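# Carry tube rack from next-room counter to desk

## Task

Bring the tube rack from the counter in the adjoining room over to the desk and leave it there standing upright, with all of its tubes seated completely in their holes. Neither the rack nor any tube may touch the floor, or the task fails. The connecting door swings shut unless it is caught by the magnetic holder mounted on the wall. The robot must not tip over or finish leaning, or the task fails. The result must stay in place without the robot supporting it, so release the rack and back away at the end.

## Robot and tools

ROBOT. A Hello Robot Stretch 3 with a single arm: a two-wheel differential base, a lift riding on a vertical mast, and a telescoping arm that reaches out to the robot's right side, ending in a wrist (yaw, pitch, roll) and a two-finger gripper. The base measures 0.33 m long by 0.34 m wide and cannot move sideways, so to shift the gripper forward or back you drive the base. Spinning in place pivots about the point between the drive wheels, 0.05 m behind the front edge. With the arm retracted and the wrist folded, the wrist pokes 0.06 m past the right side and a spin sweeps a 0.28 m radius; an unfolded, level wrist reaches farther. Cameras: head_camera and nav_camera on the head (aimed by head_pan_rad and head_tilt_rad), wrist_camera on the gripper. Loose objects may occasionally get a brief shove from outside.

FRAMES. Base frame: origin on the floor midway between the drive wheels, x forward, y left, z up. hand_pose is reported in it, located where the closed fingertips meet; with all wrist joints at zero its x axis is up, y runs along the arm toward the mast, z toward the rear. The fingertips are round pads 0.04 m wide. The odometry frame is the base frame as it stood at scene start; heading is positive to the left, from -3.142 to 3.142, and counts wheel slip as travel.

execute_actions. Argument "actions": a list run in order (empty list = just report). Each action may hold "robot", "steps" (1 to 450 control steps at 30 per second, default 1) and "until" (only with steps; ends the action early once every listed condition holds). "robot" is either one command, {"stop": true} (brakes everything and clears the queue), or a list of up to 8 items run one after another, each a command or {"pause_s": s} with s at most 15. A command may contain:
- "base": exactly one of {"translate_m": d} (straight drive, metres, forward positive, |d| at most 1) or {"rotate_rad": a} (spin in place, radians, counter-clockwise/left positive, |a| at most 3.2). Both are offsets measured from where the base is when that command begins.
- "joints": absolute targets by name; unnamed joints keep their current goal. Ranges: lift_m 0 to 1.1 (arm height); arm_m 0 to 0.52 (extension); wrist_yaw_rad -1.345 to 4.42 (0 along the arm, positive toward the front, 3.0 folded over the base); wrist_pitch_rad -1.57 to 0.451 (0 level, negative tips down); wrist_roll_rad -2.911 to 2.911 (0 fingers side by side, level); gripper_m -0.089 to 0.179 (larger is wider; actual fingertip gap is 0.007 m less when nearly shut, 0.025 m less when wide, zero below 0.007); head_pan_rad -3.953 to 1.73 (0 forward, positive left, -1.57 along the arm); head_tilt_rad -1.53 to 0.419 (negative looks down).
- "contact_limits": {"arm_m": e}, motor effort percent 1 to 100 at which that arm motion halts; lower is gentler, too low halts immediately. It applies until arm_m's next command.
Motions start together and keep running across later actions and while you think. A new command acts immediately: named joints retarget, others continue, any older queue is thrown away; a goal too near to brake for overshoots and returns. Queued items start only after the previous one ends "done" (off_target is accepted for gripper and base). One invalid or out-of-range value rejects the entire call, leaving current motion untouched.
Until: {"robot": {"status": "ended"}} fires when nothing reads moving and no queue runs. Other fields take [op, value] with =, !=, <, <=, >, >=, compared at printed precision (joints 3 decimals, translate/rotate 4), or a status word / ["!=", "moving"]. {"any": {"status": "ended"}} fires when any single motion or queue finishes. Avoid waiting on exact equality.

zoom_image: "camera" (head_camera, nav_camera or wrist_camera) and "region" [x0, y0, x1, y1] in pixels of that camera's latest image, origin top-left, at most 504 by 504.

finished_scene: "scene" = the current scene number; irreversible. Let every motion end first, since commands keep running briefly and are then braked.

SPEED. Full speed (0.30 m/s, 1.9 rad/s) needs lift_m under 0.30, arm_m under 0.03 and wrist_yaw_rad over 2.54; otherwise 0.10 m/s and 0.63 rad/s.

GRIPPER. Close to a value below the object's width (lower = firmer). Open at least 0.02 above where the pads made contact. Neither the reading nor "done" proves a grasp; check images and depth. A stall guard eases over-squeezing, so heavy items may slip; send a new value to grip again.

SELF-COLLISION. Fold or unfold the wrist only with lift_m 0.32 to 0.95, wrist_pitch_rad -0.4, roll near 0; once folded the lift may drop to 0.25. If wrist_yaw_rad goes below -0.4, keep pitch at -0.5 or lower.

BALANCE. Pushing into something rigid with the gripper higher than about 0.45 m can tip the robot before the contact stop acts; raised contact limits and repeated pushes make this worse. Driving while gripping or pressing something fixed, or snagging furniture (worst in reverse), can also tip it. Recover by reversing the last move in small steps, pulling the gripper free, and lowering lift_m to about 0.2 if still leaning.

RESULTS. Each result is a snapshot plus one image per camera. base_status shows progress and goal in brackets; joint_goals, joint_status, measured_speeds (units per second); refusals, queue (idle/running/done/dropped/stopped), queue_left. Statuses: moving, done (within tolerance), off_target (resting short, maybe still pushing), contact_stop (lift/arm goes slack until recommanded), time_out, stopped, not_commanded, torque_fault (a wrist servo is off ~10 s, limp, refuses goals). Lines starting refused:, dropped: (indices from 0) or replaced: explain problems. robot.on_its_own reports goals changed by the robot, slack or off joints, unusual rest effort, and base tilt of 3 degrees or more. lidar_m: 12 distances, 30-degree sectors, first straight ahead then counter-clockwise, in a plane 0.17 m up, 0.15 to 12 m, blind to clear objects. wrist_depth_mm and head_depth_mm: 7x7 median depths in mm. base_tilt in degrees (forward/right positive). motor_effort in percent, positive toward higher values, with peak in brackets.

AVOID: dropping things, slamming, hard impacts, strong pushes, anything falling, and ending with motion still under way.

Each tool is called after "Emit:" as name(argument=value, ...), one argument or row to a line, values as JSON.

## Session

Emit:
execute_actions(
  actions=[],
)

Scene clock: 0.00 s.
robot.base_odometry: x=+0.000 y=+0.000 heading=+0.000 (m, m, rad; robot's odometry frame)
robot.turned_by_wheels: +0.000 (rad since the last result)
robot.turned_by_imu: +0.000 (rad since the last result)
robot.base_tilt: forward=+2.5 right=-0.6 (deg)
robot.lidar_m: 0.80 0.98 0.94 0.94 1.16 2.53 2.71 1.37 1.58 1.21 0.87 0.79
robot.head_depth_mm: 728 721 715 707 704 699 692 / 755 747 742 734 728 722 717 / 784 776 767 761 757 750 744 / 815 807 800 795 786 779 769 / 849 837 832 823 815 810 804 / 884 878 872 857 850 844 833 / 925 915 903 897 887 876 870
robot.base_status: not_commanded
robot.joint_positions: lift_m=+0.546 arm_m=-0.003 wrist_yaw_rad=+2.955 wrist_pitch_rad=-0.507 wrist_roll_rad=-0.007 gripper_m=+0.037 head_pan_rad=+0.012 head_tilt_rad=-0.024
robot.joint_goals: lift_m=+0.546 arm_m=-0.003 wrist_yaw_rad=+2.955 wrist_pitch_rad=-0.507 wrist_roll_rad=-0.007 gripper_m=+0.037 head_pan_rad=+0.012 head_tilt_rad=-0.024
robot.joint_status: lift_m=not_commanded arm_m=not_commanded wrist_yaw_rad=not_commanded wrist_pitch_rad=not_commanded wrist_roll_rad=not_commanded gripper_m=not_commanded head_pan_rad=not_commanded head_tilt_rad=not_commanded
robot.measured_speeds: translate_m=+0.000 rotate_rad=+0.000 lift_m=+0.000 arm_m=+0.000 wrist_yaw_rad=+0.000 wrist_pitch_rad=+0.000 wrist_roll_rad=+0.000 head_pan_rad=+0.000 head_tilt_rad=+0.000
robot: refusals=0 queue=idle queue_left=0
robot.motor_effort: left_wheel=+0 right_wheel=+0 lift_m=+26 arm_m=+1 wrist_yaw_rad=+0 wrist_pitch_rad=+10 wrist_roll_rad=+0 gripper_m=-1 head_pan_rad=+0 head_tilt_rad=+1 (%)
robot.hand_pose: x=+0.0183 y=+0.0665 z=+0.5394 quat_wxyz=(+0.240, +0.695, +0.114, +0.668) (m; robot's base frame)
robot.wrist_depth_mm: - - 958 902 860 835 776 / - - - - 961 910 877 / - - - - - - 948 / - - - - - - - / 885 879 920 888 907 894 894 / 770 741 - 765 789 749 755 / 680 676 652 670 668 670 681
pictures: head_camera (sideways: a quarter turn clockwise sets it upright), nav_camera (sideways: a quarter turn counterclockwise sets it upright), wrist_camera
Images, in order (width x height): head_camera 896x504, nav_camera 672x504, wrist_camera 644x364.

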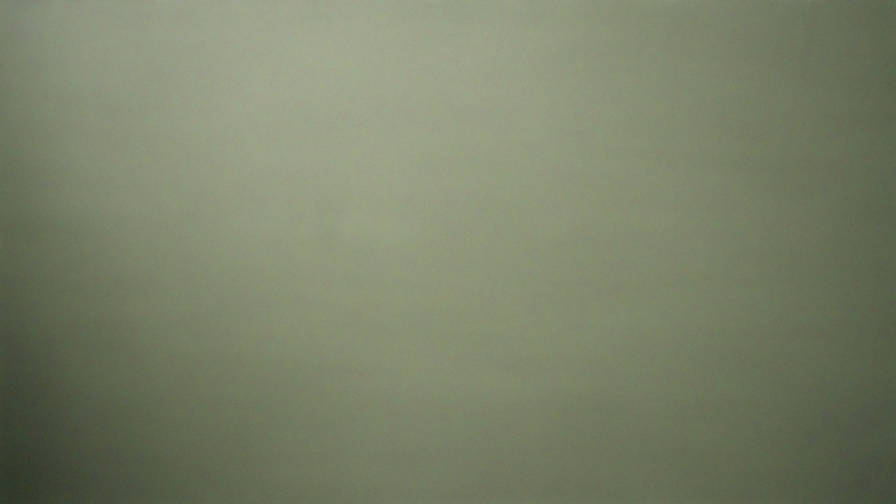

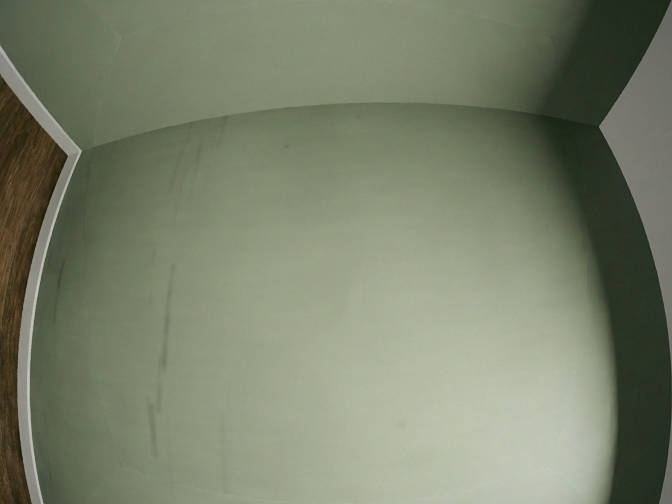

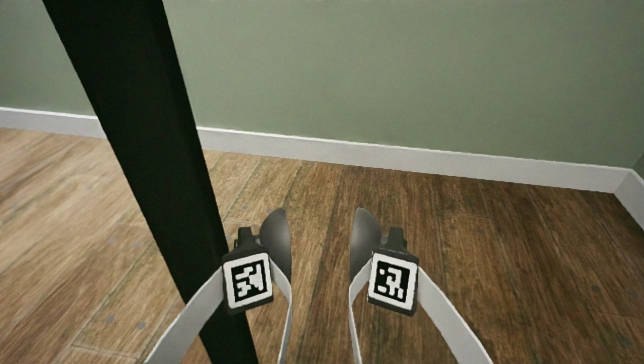

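Look around.

Emit:
execute_actions(
  actions=[
    {"robot":{"joints":{"head_pan_rad":-3.1,"head_tilt_rad":-0.5}},"steps":200,"until":{"robot":{"status":"ended"}}},
  ],
)

Emit:
execute_actions(
  actions=[
    {"robot":{"joints":{"head_pan_rad":-1.6,"head_tilt_rad":-0.5}},"steps":200,"until":{"robot":{"status":"ended"}}},
  ],
)

Emit:
execute_actions(
  actions=[
    {"robot":{"joints":{"head_pan_rad":1.6,"head_tilt_rad":-0.5}},"steps":200,"until":{"robot":{"status":"ended"}}},
  ],
)

Scene clock: 5.20 s.
robot.base_odometry: x=+0.000 y=+0.000 heading=+0.000 (m, m, rad; robot's odometry frame)
robot.turned_by_wheels: +0.000 (rad since the last result)
robot.turned_by_imu: -0.001 (rad since the last result)
robot.base_tilt: forward=+2.5 right=-0.4 (deg)
robot.lidar_m: 0.80 0.98 0.94 0.95 1.17 2.52 2.71 1.38 1.58 1.21 0.87 0.79
robot.head_depth_mm: 2452 2688 2851 2996 2247 1706 1389 / 2567 2739 2969 3048 2222 1709 1380 / 2659 2857 3120 3132 2217 1690 1357 / 2792 2994 3252 3142 2192 1681 1368 / 2859 3042 3282 3125 2166 1679 1351 / 2422 2610 2795 2800 2173 1661 1348 / 2092 2230 2349 2445 2151 1654 1343
robot.base_status: not_commanded
robot.joint_positions: lift_m=+0.546 arm_m=-0.003 wrist_yaw_rad=+2.955 wrist_pitch_rad=-0.507 wrist_roll_rad=-0.007 gripper_m=+0.037 head_pan_rad=-3.093 head_tilt_rad=-0.494
robot.joint_goals: lift_m=+0.546 arm_m=-0.003 wrist_yaw_rad=+2.955 wrist_pitch_rad=-0.507 wrist_roll_rad=-0.007 gripper_m=+0.037 head_pan_rad=-3.100 head_tilt_rad=-0.500
robot.joint_status: lift_m=not_commanded arm_m=not_commanded wrist_yaw_rad=not_commanded wrist_pitch_rad=not_commanded wrist_roll_rad=not_commanded gripper_m=not_commanded head_pan_rad=done head_tilt_rad=done
robot.measured_speeds: translate_m=+0.000 rotate_rad=+0.000 lift_m=+0.000 arm_m=+0.000 wrist_yaw_rad=+0.000 wrist_pitch_rad=+0.000 wrist_roll_rad=+0.000 head_pan_rad=+0.000 head_tilt_rad=+0.000
robot: refusals=0 queue=done queue_left=0
robot.motor_effort: left_wheel=+0(0) right_wheel=+0(0) lift_m=+26(26) arm_m=+0(0) wrist_yaw_rad=-1(0) wrist_pitch_rad=+10(9) wrist_roll_rad=+0(0) gripper_m=+0(1) head_pan_rad=-3(36) head_tilt_rad=-3(20) (%)
robot.hand_pose: x=+0.0183 y=+0.0665 z=+0.5394 quat_wxyz=(+0.240, +0.695, +0.114, +0.668) (m; robot's base frame)
robot.wrist_depth_mm: - - 936 913 851 836 797 / - - - - 920 893 850 / - - - - - - 927 / - - - - - - - / 894 888 916 906 889 880 882 / 768 776 - 752 791 756 769 / 660 667 652 667 668 668 667
pictures: head_camera (sideways: a quarter turn clockwise sets it upright), nav_camera (sideways: a quarter turn counterclockwise sets it upright), wrist_camera
Images, in order (width x height): head_camera 896x504, nav_camera 672x504, wrist_camera 644x364.

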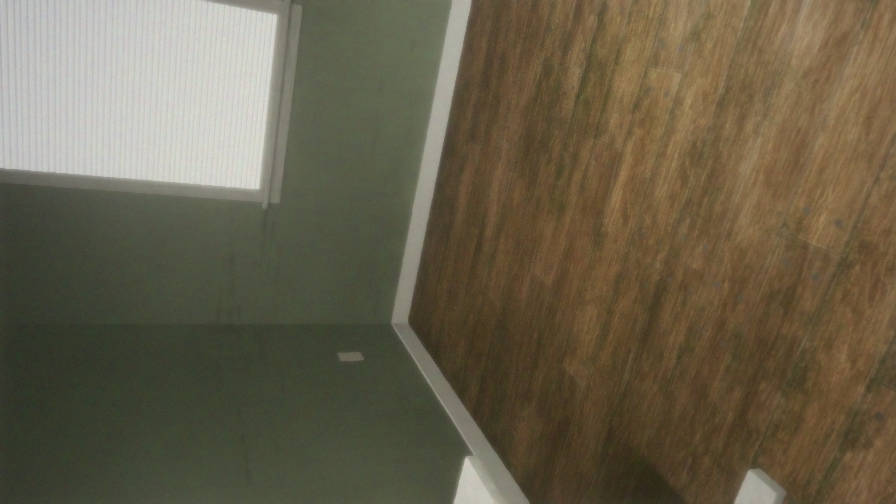

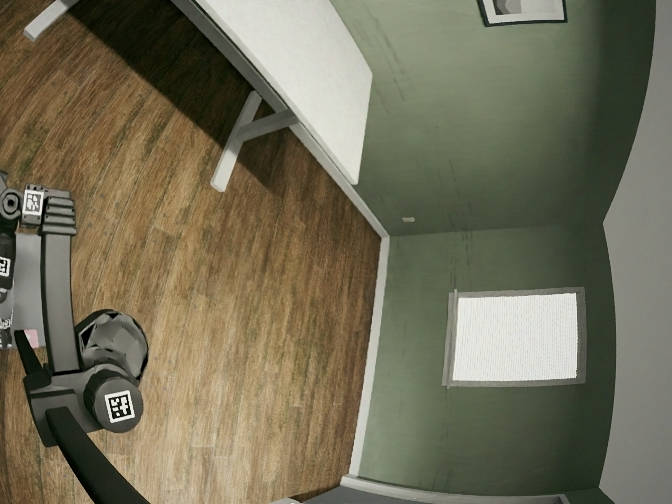

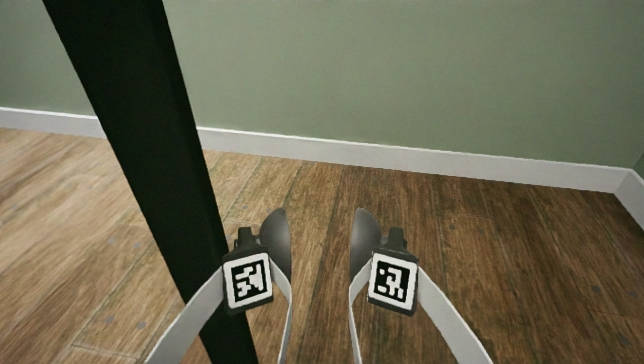

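Scene clock: 6.50 s.
robot.base_odometry: x=+0.000 y=+0.000 heading=+0.000 (m, m, rad; robot's odometry frame)
robot.turned_by_wheels: +0.000 (rad since the last result)
robot.turned_by_imu: +0.000 (rad since the last result)
robot.base_tilt: forward=+2.4 right=-0.5 (deg)
robot.lidar_m: 0.80 0.99 0.94 0.94 1.17 2.53 2.71 1.38 1.58 1.21 0.87 0.79
robot.head_depth_mm: 1297 1378 1484 1437 994 1723 1387 / 1333 1424 1528 1420 1029 1709 1383 / 1365 1458 1579 1405 1063 1695 1373 / 1412 1517 1642 1382 1067 1686 1364 / 1452 1565 1706 1378 1104 1581 1349 / 1374 1450 1567 1589 1675 1670 1356 / 1161 1221 1287 1362 1410 1516 1343
robot.base_status: not_commanded
robot.joint_positions: lift_m=+0.546 arm_m=-0.003 wrist_yaw_rad=+2.955 wrist_pitch_rad=-0.507 wrist_roll_rad=-0.007 gripper_m=+0.037 head_pan_rad=-1.607 head_tilt_rad=-0.494
robot.joint_goals: lift_m=+0.546 arm_m=-0.003 wrist_yaw_rad=+2.955 wrist_pitch_rad=-0.507 wrist_roll_rad=-0.007 gripper_m=+0.037 head_pan_rad=-1.600 head_tilt_rad=-0.500
robot.joint_status: lift_m=not_commanded arm_m=not_commanded wrist_yaw_rad=not_commanded wrist_pitch_rad=not_commanded wrist_roll_rad=not_commanded gripper_m=not_commanded head_pan_rad=done head_tilt_rad=done
robot.measured_speeds: translate_m=+0.000 rotate_rad=+0.000 lift_m=+0.000 arm_m=+0.000 wrist_yaw_rad=+0.000 wrist_pitch_rad=+0.000 wrist_roll_rad=+0.000 head_pan_rad=+0.000 head_tilt_rad=+0.000
robot: refusals=0 queue=done queue_left=0
robot.motor_effort: left_wheel=+0(0) right_wheel=+0(0) lift_m=+26(26) arm_m=+1(0) wrist_yaw_rad=-1(0) wrist_pitch_rad=+10(9) wrist_roll_rad=+0(0) gripper_m=+0(0) head_pan_rad=+4(36) head_tilt_rad=-3(1) (%)
robot.hand_pose: x=+0.0183 y=+0.0665 z=+0.5394 quat_wxyz=(+0.240, +0.695, +0.114, +0.668) (m; robot's base frame)
robot.wrist_depth_mm: - - 937 890 872 822 785 / - - - - 929 879 840 / - - - - - - 928 / - - - - - - - / 898 873 902 893 900 869 894 / 761 754 - 774 778 747 763 / 663 665 647 673 664 672 678
pictures: head_camera (sideways: a quarter turn clockwise sets it upright), nav_camera (sideways: a quarter turn counterclockwise sets it upright), wrist_camera
Images, in order (width x height): head_camera 896x504, nav_camera 672x504, wrist_camera 644x364.

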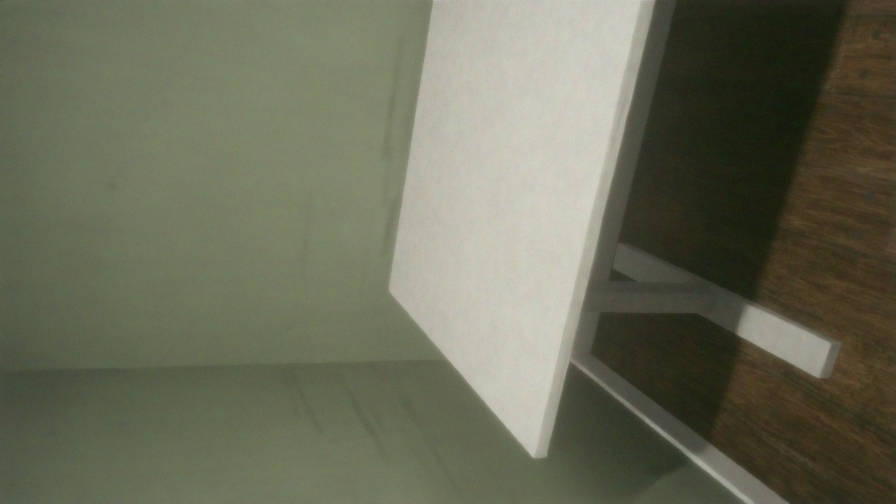

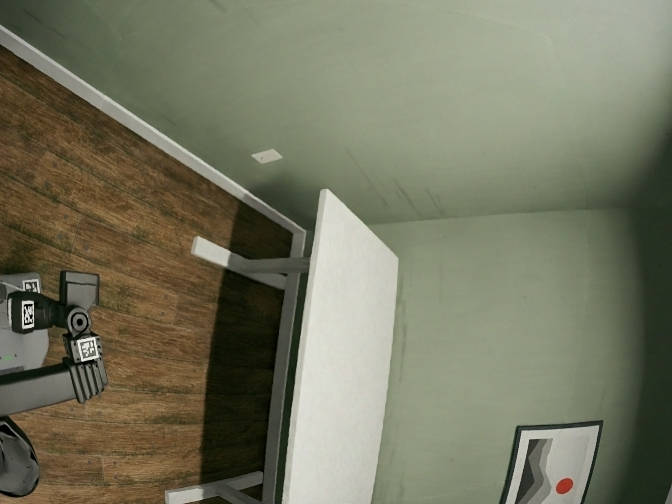

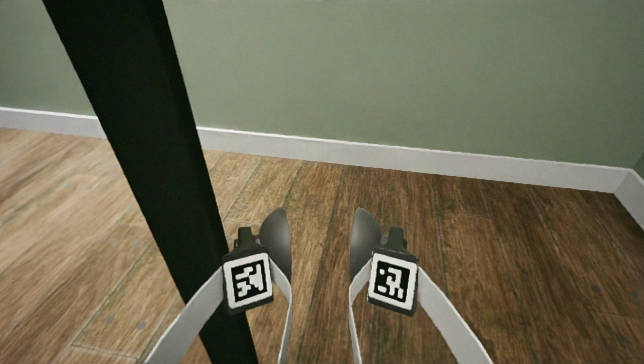

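Scene clock: 8.53 s.
robot.base_odometry: x=+0.000 y=+0.000 heading=+0.000 (m, m, rad; robot's odometry frame)
robot.turned_by_wheels: +0.000 (rad since the last result)
robot.turned_by_imu: -0.001 (rad since the last result)
robot.base_tilt: forward=+2.5 right=-0.5 (deg)
robot.lidar_m: 0.80 0.98 0.94 0.95 1.16 2.53 2.71 1.38 1.58 1.21 0.87 0.79
robot.head_depth_mm: 747 797 852 917 1000 1091 1205 / 774 825 886 957 1042 1148 1261 / 801 856 926 1006 1096 1209 1303 / 828 892 963 1052 1151 1278 1345 / 860 927 1006 1102 1216 1353 1360 / 894 968 1055 1158 1287 1436 1354 / 936 1011 1103 1220 1362 1504 1338
robot.base_status: not_commanded
robot.joint_positions: lift_m=+0.546 arm_m=-0.003 wrist_yaw_rad=+2.955 wrist_pitch_rad=-0.507 wrist_roll_rad=-0.007 gripper_m=+0.037 head_pan_rad=+1.593 head_tilt_rad=-0.494
robot.joint_goals: lift_m=+0.546 arm_m=-0.003 wrist_yaw_rad=+2.955 wrist_pitch_rad=-0.507 wrist_roll_rad=-0.007 gripper_m=+0.037 head_pan_rad=+1.600 head_tilt_rad=-0.500
robot.joint_status: lift_m=not_commanded arm_m=not_commanded wrist_yaw_rad=not_commanded wrist_pitch_rad=not_commanded wrist_roll_rad=not_commanded gripper_m=not_commanded head_pan_rad=done head_tilt_rad=done
robot.measured_speeds: translate_m=+0.000 rotate_rad=+0.000 lift_m=+0.000 arm_m=+0.000 wrist_yaw_rad=+0.000 wrist_pitch_rad=+0.000 wrist_roll_rad=+0.000 head_pan_rad=+0.000 head_tilt_rad=+0.000
robot: refusals=0 queue=done queue_left=0
robot.motor_effort: left_wheel=+0(0) right_wheel=+0(0) lift_m=+26(26) arm_m=+0(0) wrist_yaw_rad=+0(0) wrist_pitch_rad=+9(10) wrist_roll_rad=+0(0) gripper_m=+0(0) head_pan_rad=+3(34) head_tilt_rad=-2(3) (%)
robot.hand_pose: x=+0.0183 y=+0.0665 z=+0.5394 quat_wxyz=(+0.240, +0.695, +0.114, +0.668) (m; robot's base frame)
robot.wrist_depth_mm: - - 937 895 851 838 769 / - - - - 939 877 863 / - - - - - - 940 / - - - - - - - / 893 904 907 881 911 887 879 / 772 773 - 759 771 764 764 / 674 668 650 668 671 665 673
pictures: head_camera (sideways: a quarter turn clockwise sets it upright), nav_camera (sideways: a quarter turn counterclockwise sets it upright), wrist_camera
Images, in order (width x height): head_camera 896x504, nav_camera 672x504, wrist_camera 644x364.

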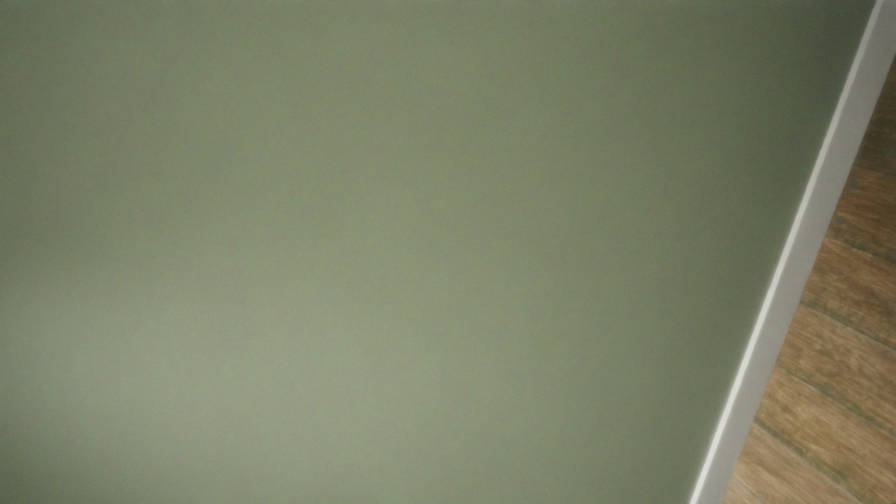

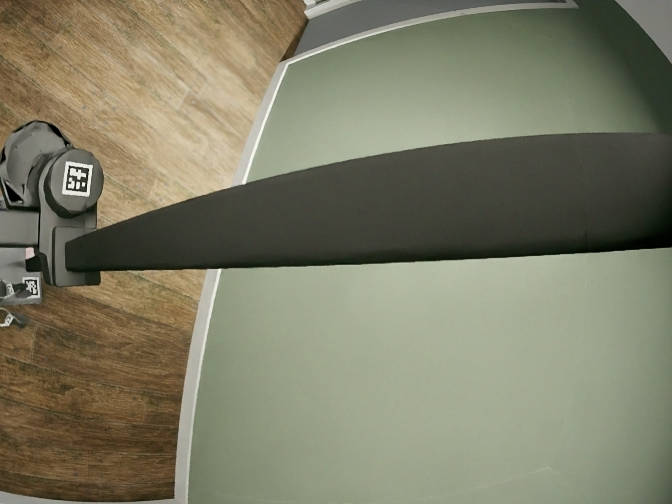

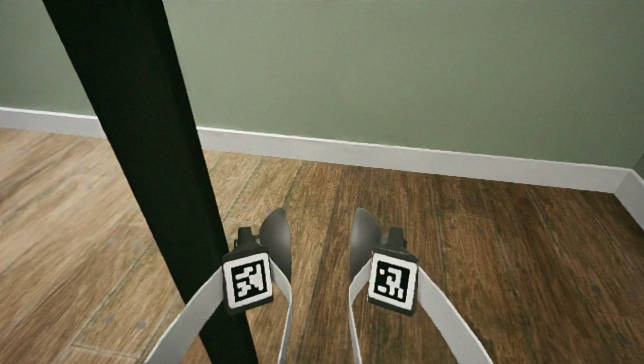

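Emit:
execute_actions(
  actions=[
    {"robot":{"joints":{"head_pan_rad":-3.85,"head_tilt_rad":-0.35,"lift_m":0.28,"wrist_yaw_rad":3.0}},"steps":300,"until":{"robot":{"status":"ended"}}},
  ],
)

Scene clock: 13.30 s.
robot.base_odometry: x=+0.000 y=+0.000 heading=+0.000 (m, m, rad; robot's odometry frame)
robot.turned_by_wheels: +0.000 (rad since the last result)
robot.turned_by_imu: -0.001 (rad since the last result)
robot.base_tilt: forward=+2.6 right=-0.6 (deg)
robot.lidar_m: 0.80 0.99 0.94 0.95 1.17 2.53 2.72 1.37 1.58 1.21 0.87 0.79
robot.head_depth_mm: 1383 - - - - - - / 1541 1581 1618 1706 1777 1851 - / 1838 1904 1974 2035 2090 1946 1533 / 2465 2687 2772 2879 2640 1957 1522 / 2716 2872 3030 3170 2704 1935 1523 / 2593 2784 2897 3048 2667 1920 1514 / 2496 2643 2753 2983 2648 1915 1503
robot.base_status: not_commanded
robot.joint_positions: lift_m=+0.280 arm_m=-0.003 wrist_yaw_rad=+2.998 wrist_pitch_rad=-0.508 wrist_roll_rad=-0.007 gripper_m=+0.037 head_pan_rad=-3.843 head_tilt_rad=-0.359
robot.joint_goals: lift_m=+0.280 arm_m=-0.003 wrist_yaw_rad=+3.000 wrist_pitch_rad=-0.508 wrist_roll_rad=-0.007 gripper_m=+0.037 head_pan_rad=-3.850 head_tilt_rad=-0.350
robot.joint_status: lift_m=done arm_m=not_commanded wrist_yaw_rad=done wrist_pitch_rad=not_commanded wrist_roll_rad=not_commanded gripper_m=not_commanded head_pan_rad=done head_tilt_rad=done
robot.measured_speeds: translate_m=+0.000 rotate_rad=+0.000 lift_m=+0.000 arm_m=+0.000 wrist_yaw_rad=+0.000 wrist_pitch_rad=+0.000 wrist_roll_rad=+0.000 head_pan_rad=+0.000 head_tilt_rad=+0.000
robot: refusals=0 queue=done queue_left=0
robot.motor_effort: left_wheel=+0(0) right_wheel=+0(0) lift_m=+22(26) arm_m=+0(0) wrist_yaw_rad=+1(2) wrist_pitch_rad=+10(10) wrist_roll_rad=+0(0) gripper_m=+0(1) head_pan_rad=-3(34) head_tilt_rad=+5(15) (%)
robot.hand_pose: x=+0.0091 y=+0.0679 z=+0.2733 quat_wxyz=(+0.226, +0.693, +0.129, +0.673) (m; robot's base frame)
robot.wrist_depth_mm: - - 963 907 857 826 794 / - - - 965 947 871 836 / 813 824 810 814 830 826 831 / 652 653 647 653 647 652 639 / 545 542 - 544 555 535 539 / 466 - - - 475 466 466 / - - - - 402 407 406
pictures: head_camera (sideways: a quarter turn clockwise sets it upright), nav_camera (sideways: a quarter turn counterclockwise sets it upright), wrist_camera
Images, in order (width x height): head_camera 896x504, nav_camera 672x504, wrist_camera 644x364.

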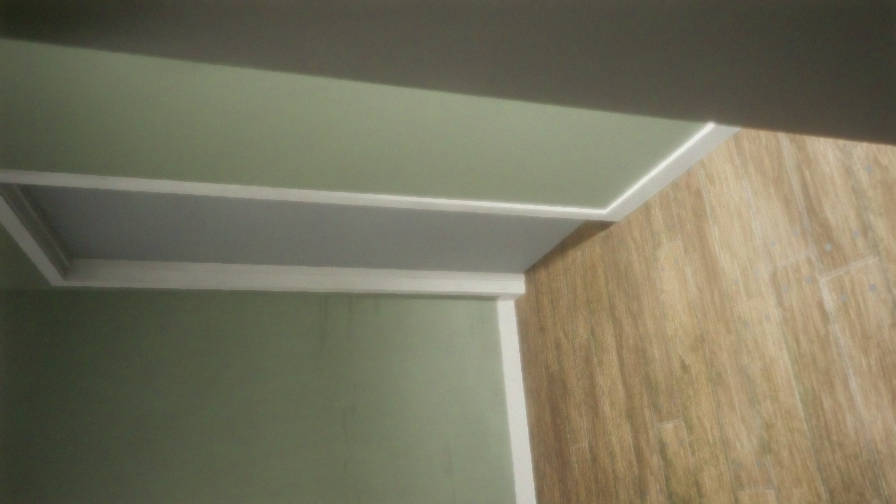

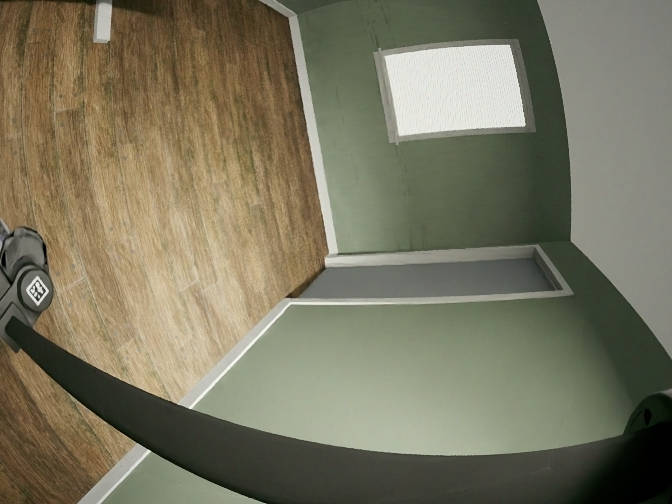

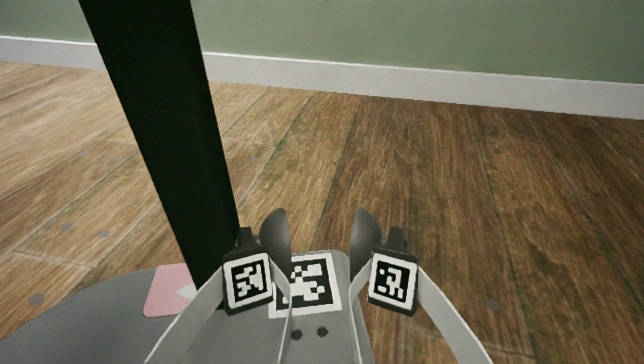

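Emit:
execute_actions(
  actions=[
    {"robot":[{"base":{"rotate_rad":2.88},"joints":{"head_pan_rad":-0.9,"head_tilt_rad":-0.4}},{"base":{"translate_m":1.0}},{"base":{"translate_m":0.5}}],"steps":450,"until":{"robot":{"status":"ended"}}},
  ],
)

Scene clock: 29.10 s.
robot.base_odometry: x=-1.449 y=+0.388 heading=+2.880 (m, m, rad; robot's odometry frame)
robot.turned_by_wheels: +2.880 (rad since the last result)
robot.turned_by_imu: +2.886 (rad since the last result)
robot.base_tilt: forward=+2.5 right=-0.5 (deg)
robot.lidar_m: 1.49 1.59 1.47 1.45 1.55 2.15 2.27 1.40 1.09 1.07 1.13 1.51
robot.head_depth_mm: 1057 1101 1142 1113 1161 1225 1294 / 1138 1191 1244 1308 1379 1453 1407 / 1225 1282 1353 1430 1515 1611 1489 / 1334 1404 1484 1599 1706 1750 1479 / 1453 1529 1635 1748 1885 1856 1461 / 1493 1580 1679 1810 1956 1834 1465 / 1442 1523 1596 1685 1799 1797 1449
robot.base_status: done (translate_m +0.5000 of +0.5000)
robot.joint_positions: lift_m=+0.280 arm_m=-0.003 wrist_yaw_rad=+2.999 wrist_pitch_rad=-0.508 wrist_roll_rad=-0.007 gripper_m=+0.037 head_pan_rad=-0.907 head_tilt_rad=-0.396
robot.joint_goals: lift_m=+0.280 arm_m=-0.003 wrist_yaw_rad=+3.000 wrist_pitch_rad=-0.508 wrist_roll_rad=-0.007 gripper_m=+0.037 head_pan_rad=-0.900 head_tilt_rad=-0.400
robot.joint_status: lift_m=done arm_m=not_commanded wrist_yaw_rad=done wrist_pitch_rad=not_commanded wrist_roll_rad=not_commanded gripper_m=not_commanded head_pan_rad=done head_tilt_rad=done
robot.measured_speeds: translate_m=+0.000 rotate_rad=+0.000 lift_m=+0.000 arm_m=+0.000 wrist_yaw_rad=+0.000 wrist_pitch_rad=+0.000 wrist_roll_rad=+0.000 head_pan_rad=+0.000 head_tilt_rad=+0.000
robot: refusals=0 queue=done queue_left=0
robot.motor_effort: left_wheel=-4(12) right_wheel=+2(9) lift_m=+22(22) arm_m=+0(0) wrist_yaw_rad=+1(2) wrist_pitch_rad=+10(10) wrist_roll_rad=+0(0) gripper_m=+0(1) head_pan_rad=+3(35) head_tilt_rad=-1(7) (%)
robot.hand_pose: x=+0.0089 y=+0.0678 z=+0.2732 quat_wxyz=(+0.226, +0.693, +0.129, +0.673) (m; robot's base frame)
robot.wrist_depth_mm: - - - - - - - / - - - - - - - / 787 816 817 823 823 828 810 / 652 652 644 656 656 642 655 / 543 543 - 539 550 542 546 / 464 - - - 477 458 463 / - - - - 400 408 400
pictures: head_camera (sideways: a quarter turn clockwise sets it upright), nav_camera (sideways: a quarter turn counterclockwise sets it upright), wrist_camera
Images, in order (width x height): head_camera 896x504, nav_camera 672x504, wrist_camera 644x364.

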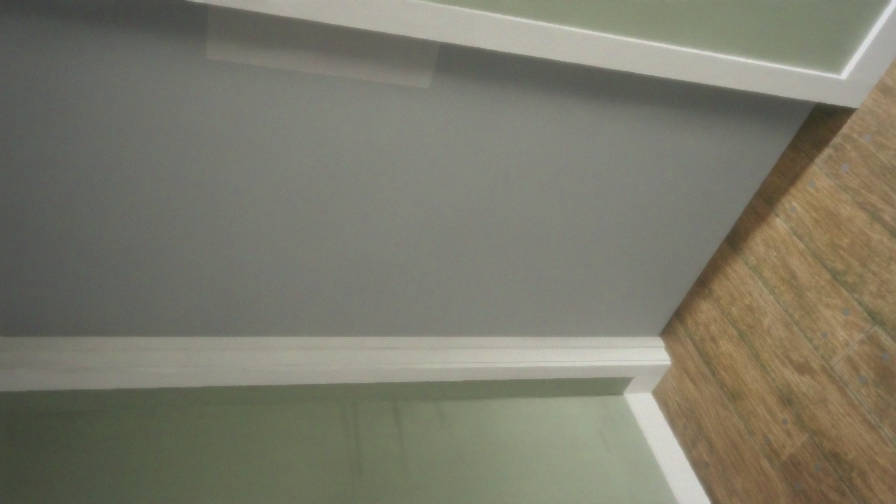

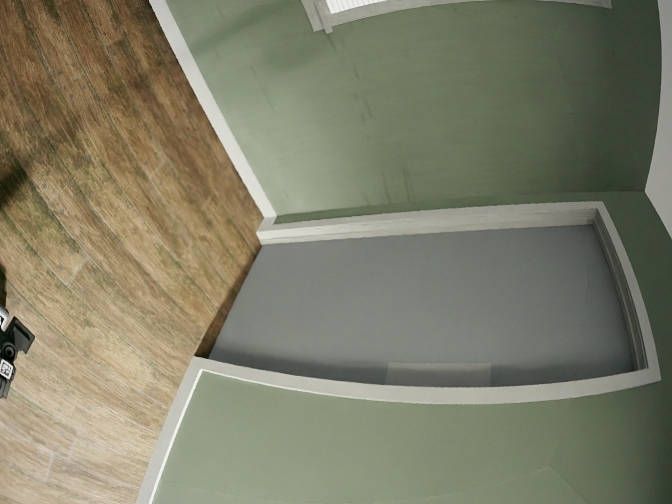

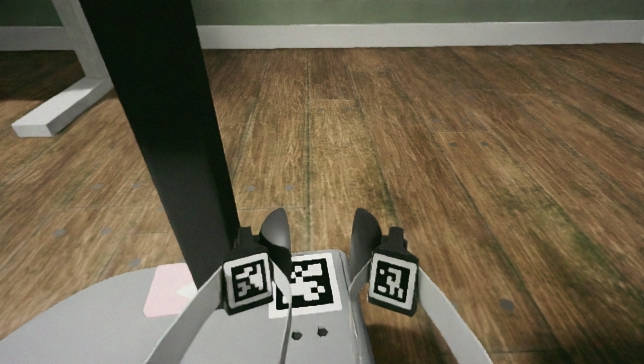

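Emit:
execute_actions(
  actions=[
    {"robot":[{"base":{"translate_m":0.74},"joints":{"head_pan_rad":-1.57,"head_tilt_rad":-0.8}}],"steps":450,"until":{"robot":{"status":"ended"}}},
  ],
)

Emit:
execute_actions(
  actions=[
    {"robot":[{"base":{"rotate_rad":-1.57},"joints":{"head_pan_rad":0,"head_tilt_rad":-0.8}},{"base":{"translate_m":0.5}}],"steps":450,"until":{"robot":{"status":"ended"}}},
  ],
)

Scene clock: 42.90 s.
robot.base_odometry: x=-2.164 y=+0.580 heading=+2.880 (m, m, rad; robot's odometry frame)
robot.turned_by_wheels: +0.000 (rad since the last result)
robot.turned_by_imu: +0.001 (rad since the last result)
robot.base_tilt: forward=+2.4 right=-0.6 (deg)
robot.lidar_m: 0.75 0.81 1.19 1.38 1.48 1.67 3.00 1.49 1.17 1.22 0.98 0.77
robot.head_depth_mm: 1003 1101 1228 1429 1584 1364 1178 / 1028 1153 1317 1511 1608 1359 1177 / 1035 1166 1347 1574 1590 1346 1172 / 1043 1185 1358 1606 1599 1348 1170 / 1052 1184 1374 1627 1571 1336 1160 / 1064 1201 1390 1654 1565 1328 1159 / 1076 1216 1377 1594 1560 1323 1150
robot.base_status: done (translate_m +0.7400 of +0.7400)
robot.joint_positions: lift_m=+0.280 arm_m=-0.003 wrist_yaw_rad=+2.999 wrist_pitch_rad=-0.508 wrist_roll_rad=-0.007 gripper_m=+0.037 head_pan_rad=-1.563 head_tilt_rad=-0.790
robot.joint_goals: lift_m=+0.280 arm_m=-0.003 wrist_yaw_rad=+3.000 wrist_pitch_rad=-0.508 wrist_roll_rad=-0.007 gripper_m=+0.037 head_pan_rad=-1.570 head_tilt_rad=-0.800
robot.joint_status: lift_m=done arm_m=not_commanded wrist_yaw_rad=done wrist_pitch_rad=not_commanded wrist_roll_rad=not_commanded gripper_m=not_commanded head_pan_rad=done head_tilt_rad=done
robot.measured_speeds: translate_m=+0.000 rotate_rad=+0.000 lift_m=+0.000 arm_m=+0.000 wrist_yaw_rad=+0.000 wrist_pitch_rad=+0.000 wrist_roll_rad=+0.000 head_pan_rad=+0.000 head_tilt_rad=+0.000
robot: refusals=0 queue=done queue_left=0
robot.motor_effort: left_wheel=-4(10) right_wheel=+3(8) lift_m=+22(22) arm_m=+0(0) wrist_yaw_rad=+1(0) wrist_pitch_rad=+10(10) wrist_roll_rad=+0(0) gripper_m=+0(0) head_pan_rad=-3(31) head_tilt_rad=-3(21) (%)
robot.hand_pose: x=+0.0089 y=+0.0678 z=+0.2732 quat_wxyz=(+0.226, +0.693, +0.129, +0.673) (m; robot's base frame)
robot.wrist_depth_mm: - - - - - - 849 / - - - - - - 845 / 813 830 817 819 822 819 761 / 650 647 660 647 652 660 644 / 543 545 - 541 550 537 541 / 461 - - - 482 465 467 / - - - - 405 402 403
pictures: head_camera (sideways: a quarter turn clockwise sets it upright), nav_camera (sideways: a quarter turn counterclockwise sets it upright), wrist_camera
Images, in order (width x height): head_camera 896x504, nav_camera 672x504, wrist_camera 644x364.

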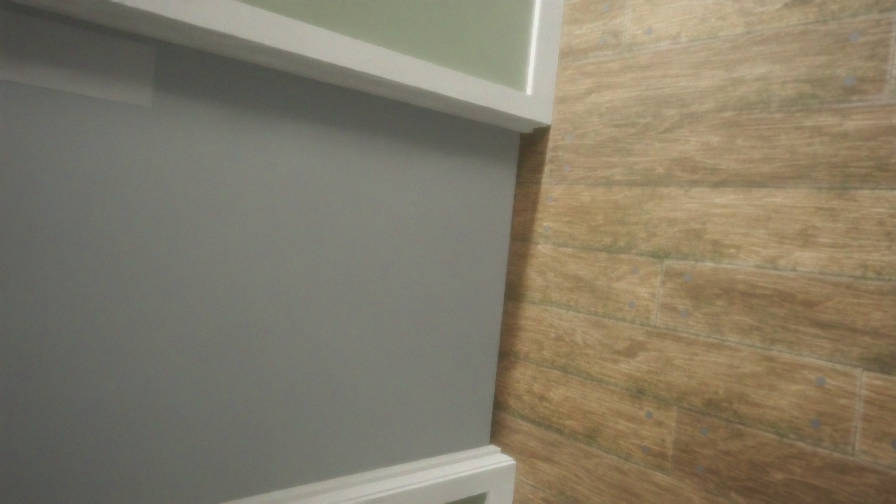

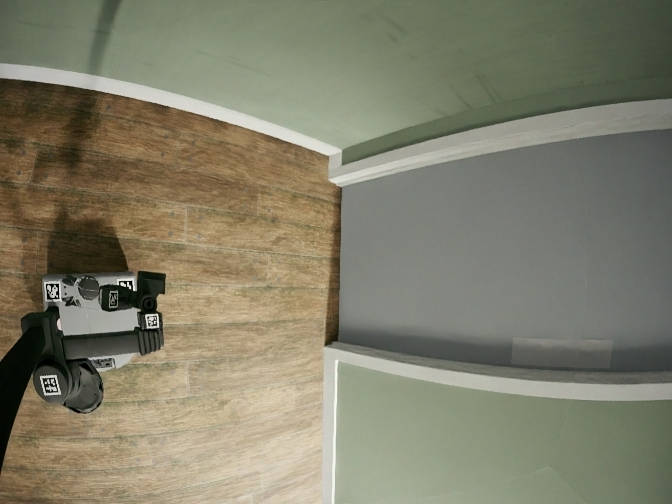

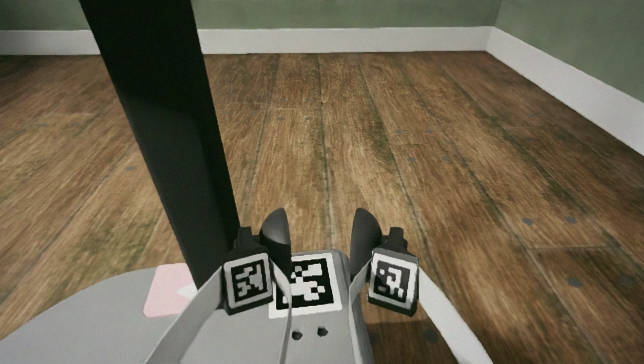

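Scene clock: 48.50 s.
robot.base_odometry: x=-2.035 y=+1.063 heading=+1.310 (m, m, rad; robot's odometry frame)
robot.turned_by_wheels: -1.570 (rad since the last result)
robot.turned_by_imu: -1.570 (rad since the last result)
robot.base_tilt: forward=+2.4 right=-0.5 (deg)
robot.lidar_m: 0.73 0.78 0.71 0.70 0.76 1.13 1.87 2.02 3.00 1.80 0.83 0.72
robot.head_depth_mm: 584 656 750 880 999 1170 1179 / 587 663 758 893 1075 1273 1181 / 592 669 769 904 1095 1293 1169 / 599 675 778 914 1114 1310 1168 / 602 684 788 929 1136 1309 1161 / 610 692 799 945 1153 1325 1153 / 615 698 806 956 1174 1315 1152
robot.base_status: done (translate_m +0.5000 of +0.5000)
robot.joint_positions: lift_m=+0.280 arm_m=-0.003 wrist_yaw_rad=+2.999 wrist_pitch_rad=-0.508 wrist_roll_rad=-0.007 gripper_m=+0.037 head_pan_rad=-0.007 head_tilt_rad=-0.791
robot.joint_goals: lift_m=+0.280 arm_m=-0.003 wrist_yaw_rad=+3.000 wrist_pitch_rad=-0.508 wrist_roll_rad=-0.007 gripper_m=+0.037 head_pan_rad=+0.000 head_tilt_rad=-0.800
robot.joint_status: lift_m=done arm_m=not_commanded wrist_yaw_rad=done wrist_pitch_rad=not_commanded wrist_roll_rad=not_commanded gripper_m=not_commanded head_pan_rad=done head_tilt_rad=done
robot.measured_speeds: translate_m=+0.000 rotate_rad=+0.000 lift_m=+0.000 arm_m=+0.000 wrist_yaw_rad=+0.000 wrist_pitch_rad=+0.000 wrist_roll_rad=+0.000 head_pan_rad=+0.000 head_tilt_rad=+0.000
robot: refusals=0 queue=done queue_left=0
robot.motor_effort: left_wheel=+4(15) right_wheel=-3(7) lift_m=+22(22) arm_m=+0(0) wrist_yaw_rad=+1(1) wrist_pitch_rad=+10(10) wrist_roll_rad=+0(0) gripper_m=+0(1) head_pan_rad=+3(35) head_tilt_rad=-3(2) (%)
robot.hand_pose: x=+0.0089 y=+0.0678 z=+0.2732 quat_wxyz=(+0.226, +0.693, +0.129, +0.673) (m; robot's base frame)
robot.wrist_depth_mm: 656 - 667 674 681 685 682 / 725 - 739 740 751 743 724 / 798 780 770 780 777 785 721 / 650 665 652 651 643 650 639 / 544 543 - 540 543 539 536 / 459 - - - 476 461 466 / - - - - 406 402 402
pictures: head_camera (sideways: a quarter turn clockwise sets it upright), nav_camera (sideways: a quarter turn counterclockwise sets it upright), wrist_camera
Images, in order (width x height): head_camera 896x504, nav_camera 672x504, wrist_camera 644x364.

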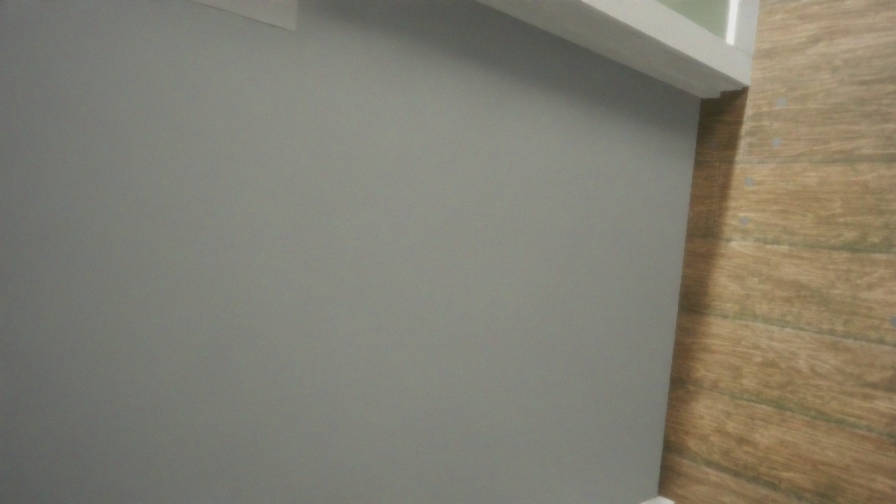

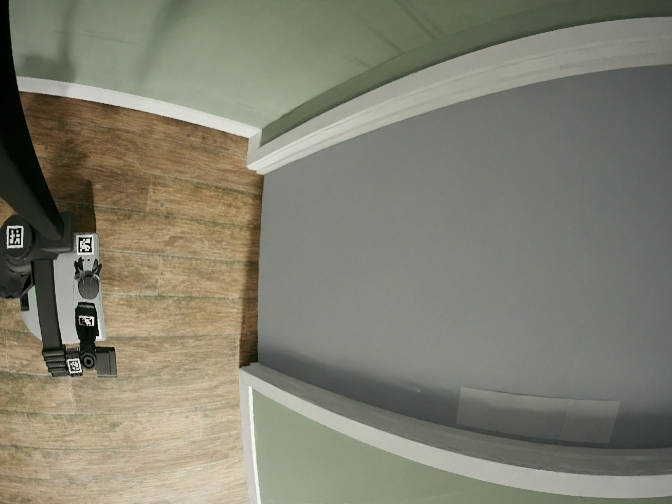

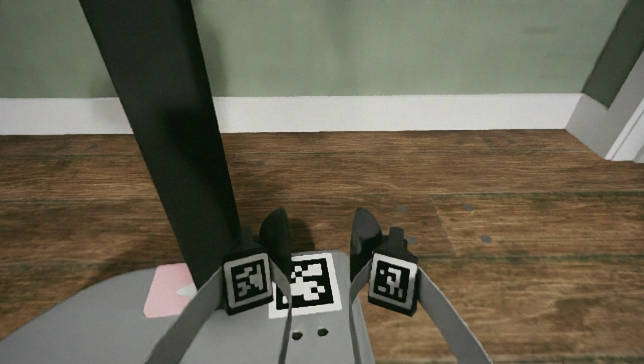

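Emit:
execute_actions(
  actions=[
    {"robot":[{"base":{"translate_m":0.58}},{"joints":{"lift_m":0.32,"head_tilt_rad":-0.6}},{"base":{"translate_m":0.45}}],"steps":450,"until":{"robot":{"status":"ended"}}},
  ],
)

Scene clock: 62.20 s.
robot.base_odometry: x=-1.769 y=+2.058 heading=+1.310 (m, m, rad; robot's odometry frame)
robot.turned_by_wheels: +0.000 (rad since the last result)
robot.turned_by_imu: -0.116 (rad since the last result)
robot.base_tilt: forward=+2.3 right=-0.3 (deg)
robot.lidar_m: - - 0.15 0.22 0.65 0.89 2.47 2.59 3.24 0.22 0.15 -
robot.head_depth_mm: - - - - - - - / - - - - - - - / - - - - - - - / - - - - - - - / - - - - - - - / - - - - - - - / - - - - - - -
robot.base_status: done (translate_m +0.4499 of +0.4500)
robot.joint_positions: lift_m=+0.320 arm_m=-0.003 wrist_yaw_rad=+3.001 wrist_pitch_rad=-0.509 wrist_roll_rad=-0.006 gripper_m=+0.037 head_pan_rad=+0.014 head_tilt_rad=-0.593
robot.joint_goals: lift_m=+0.320 arm_m=-0.003 wrist_yaw_rad=+3.000 wrist_pitch_rad=-0.509 wrist_roll_rad=-0.006 gripper_m=+0.037 head_pan_rad=+0.000 head_tilt_rad=-0.600
robot.joint_status: lift_m=done arm_m=not_commanded wrist_yaw_rad=done wrist_pitch_rad=not_commanded wrist_roll_rad=not_commanded gripper_m=not_commanded head_pan_rad=done head_tilt_rad=done
robot.measured_speeds: translate_m=+0.000 rotate_rad=+0.000 lift_m=+0.000 arm_m=+0.000 wrist_yaw_rad=+0.000 wrist_pitch_rad=+0.000 wrist_roll_rad=+0.000 head_pan_rad=+0.000 head_tilt_rad=+0.000
robot: refusals=0 queue=done queue_left=0
robot.motor_effort: left_wheel=+15(100) right_wheel=+6(60) lift_m=+26(31) arm_m=+1(0) wrist_yaw_rad=-1(17) wrist_pitch_rad=+11(13) wrist_roll_rad=-1(1) gripper_m=+0(0) head_pan_rad=-6(13) head_tilt_rad=-2(15) (%)
robot.hand_pose: x=+0.0084 y=+0.0678 z=+0.3128 quat_wxyz=(+0.226, +0.693, +0.131, +0.673) (m; robot's base frame)
robot.wrist_depth_mm: 563 - 604 447 154 93 67 / 609 - 655 495 160 95 68 / 655 684 712 544 165 96 69 / 700 722 709 601 170 98 69 / 603 593 - 554 159 100 70 / 507 519 - 518 147 102 71 / 457 - - - 210 99 73
pictures: head_camera (sideways: a quarter turn clockwise sets it upright), nav_camera (sideways: a quarter turn counterclockwise sets it upright), wrist_camera
Images, in order (width x height): head_camera 896x504, nav_camera 672x504, wrist_camera 644x364.

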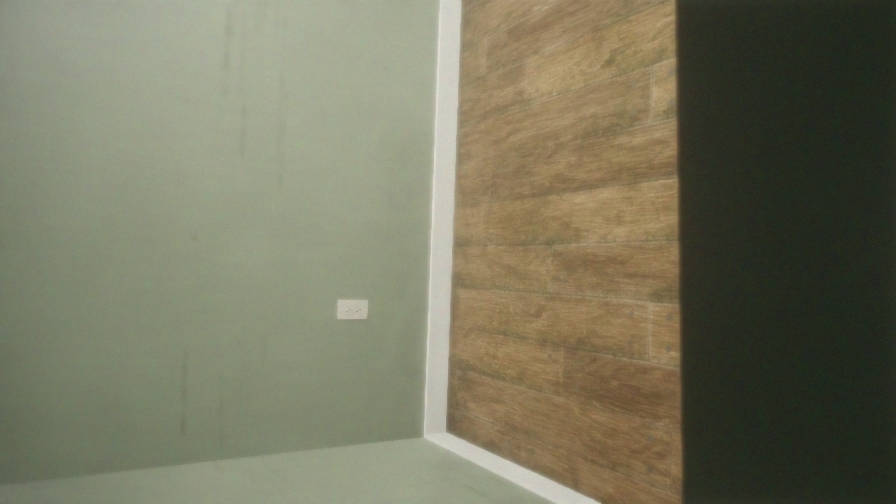

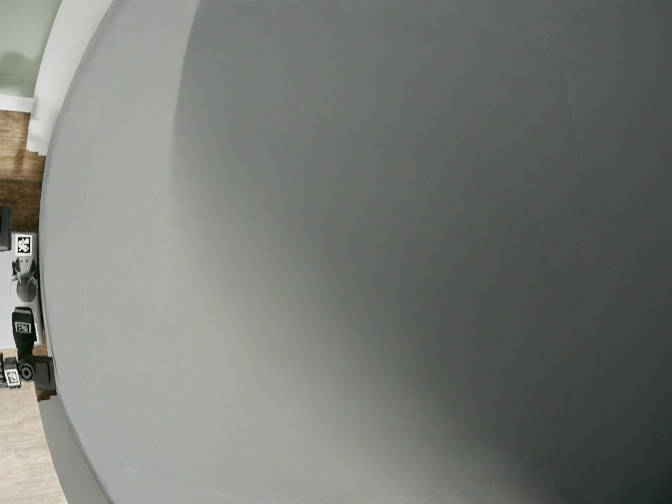

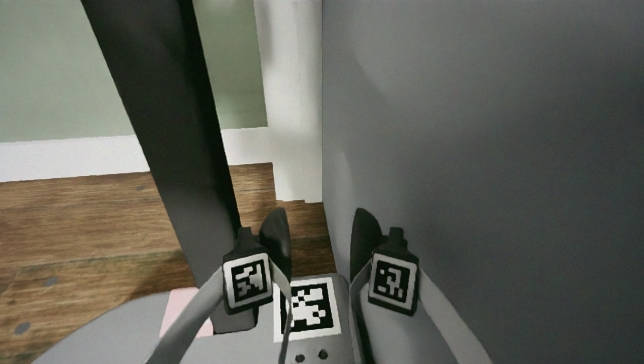

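Emit:
execute_actions(
  actions=[
    {"robot":[{"base":{"translate_m":-0.4},"joints":{"head_tilt_rad":-0.9}}],"steps":450,"until":{"robot":{"status":"ended"}}},
  ],
)

Scene clock: 75.70 s.
robot.base_odometry: x=-1.872 y=+1.671 heading=+1.310 (m, m, rad; robot's odometry frame)
robot.turned_by_wheels: +0.000 (rad since the last result)
robot.turned_by_imu: -0.004 (rad since the last result)
robot.base_tilt: forward=+2.4 right=-0.6 (deg)
robot.lidar_m: 0.45 0.47 0.60 0.63 0.65 0.89 2.14 2.23 3.05 1.47 0.54 0.47
robot.head_depth_mm: 363 419 493 601 770 991 1136 / 364 418 494 601 770 1069 1148 / 363 419 493 601 767 1067 1138 / 363 418 493 601 769 1062 1128 / 363 418 493 599 768 1067 1124 / 363 419 493 601 769 1063 1122 / 363 419 493 601 767 1065 1118
robot.base_status: done (translate_m -0.4000 of -0.4000)
robot.joint_positions: lift_m=+0.320 arm_m=-0.003 wrist_yaw_rad=+3.001 wrist_pitch_rad=-0.509 wrist_roll_rad=-0.006 gripper_m=+0.037 head_pan_rad=+0.007 head_tilt_rad=-0.889
robot.joint_goals: lift_m=+0.320 arm_m=-0.003 wrist_yaw_rad=+3.000 wrist_pitch_rad=-0.509 wrist_roll_rad=-0.006 gripper_m=+0.037 head_pan_rad=+0.000 head_tilt_rad=-0.900
robot.joint_status: lift_m=done arm_m=not_commanded wrist_yaw_rad=done wrist_pitch_rad=not_commanded wrist_roll_rad=not_commanded gripper_m=not_commanded head_pan_rad=done head_tilt_rad=done
robot.measured_speeds: translate_m=+0.000 rotate_rad=+0.000 lift_m=+0.000 arm_m=+0.000 wrist_yaw_rad=+0.000 wrist_pitch_rad=+0.000 wrist_roll_rad=+0.000 head_pan_rad=+0.000 head_tilt_rad=+0.000
robot: refusals=0 queue=done queue_left=0
robot.motor_effort: left_wheel=+2(15) right_wheel=-1(6) lift_m=+26(26) arm_m=+1(1) wrist_yaw_rad=-1(2) wrist_pitch_rad=+11(11) wrist_roll_rad=+0(0) gripper_m=-1(0) head_pan_rad=-3(6) head_tilt_rad=-3(24) (%)
robot.hand_pose: x=+0.0084 y=+0.0678 z=+0.3128 quat_wxyz=(+0.226, +0.693, +0.131, +0.673) (m; robot's base frame)
robot.wrist_depth_mm: 554 - 597 606 635 523 470 / 610 - 654 671 711 566 469 / 668 691 722 732 766 622 477 / 694 712 708 717 708 662 489 / 590 589 - 597 604 592 497 / 508 524 - 536 527 505 481 / 461 - - - 443 442 445
pictures: head_camera (sideways: a quarter turn clockwise sets it upright), nav_camera (sideways: a quarter turn counterclockwise sets it upright), wrist_camera
Images, in order (width x height): head_camera 896x504, nav_camera 672x504, wrist_camera 644x364.

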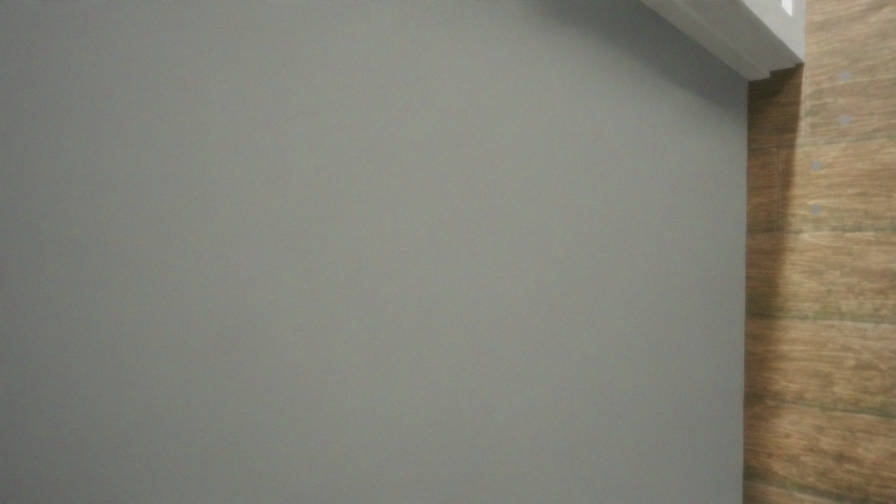

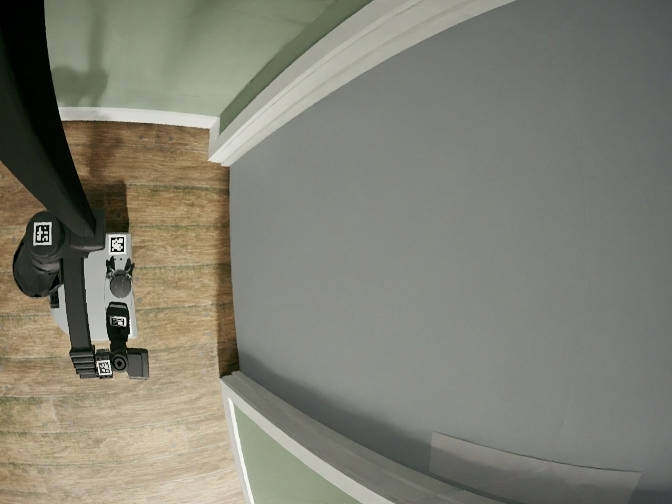

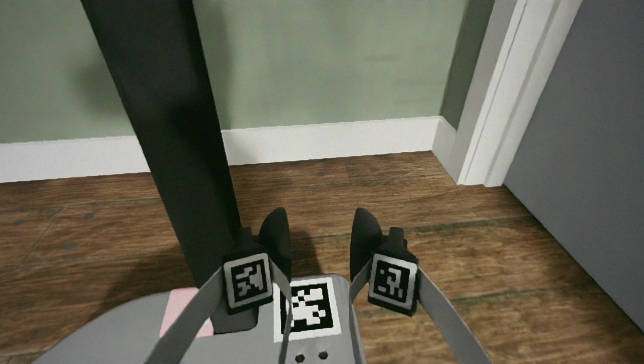

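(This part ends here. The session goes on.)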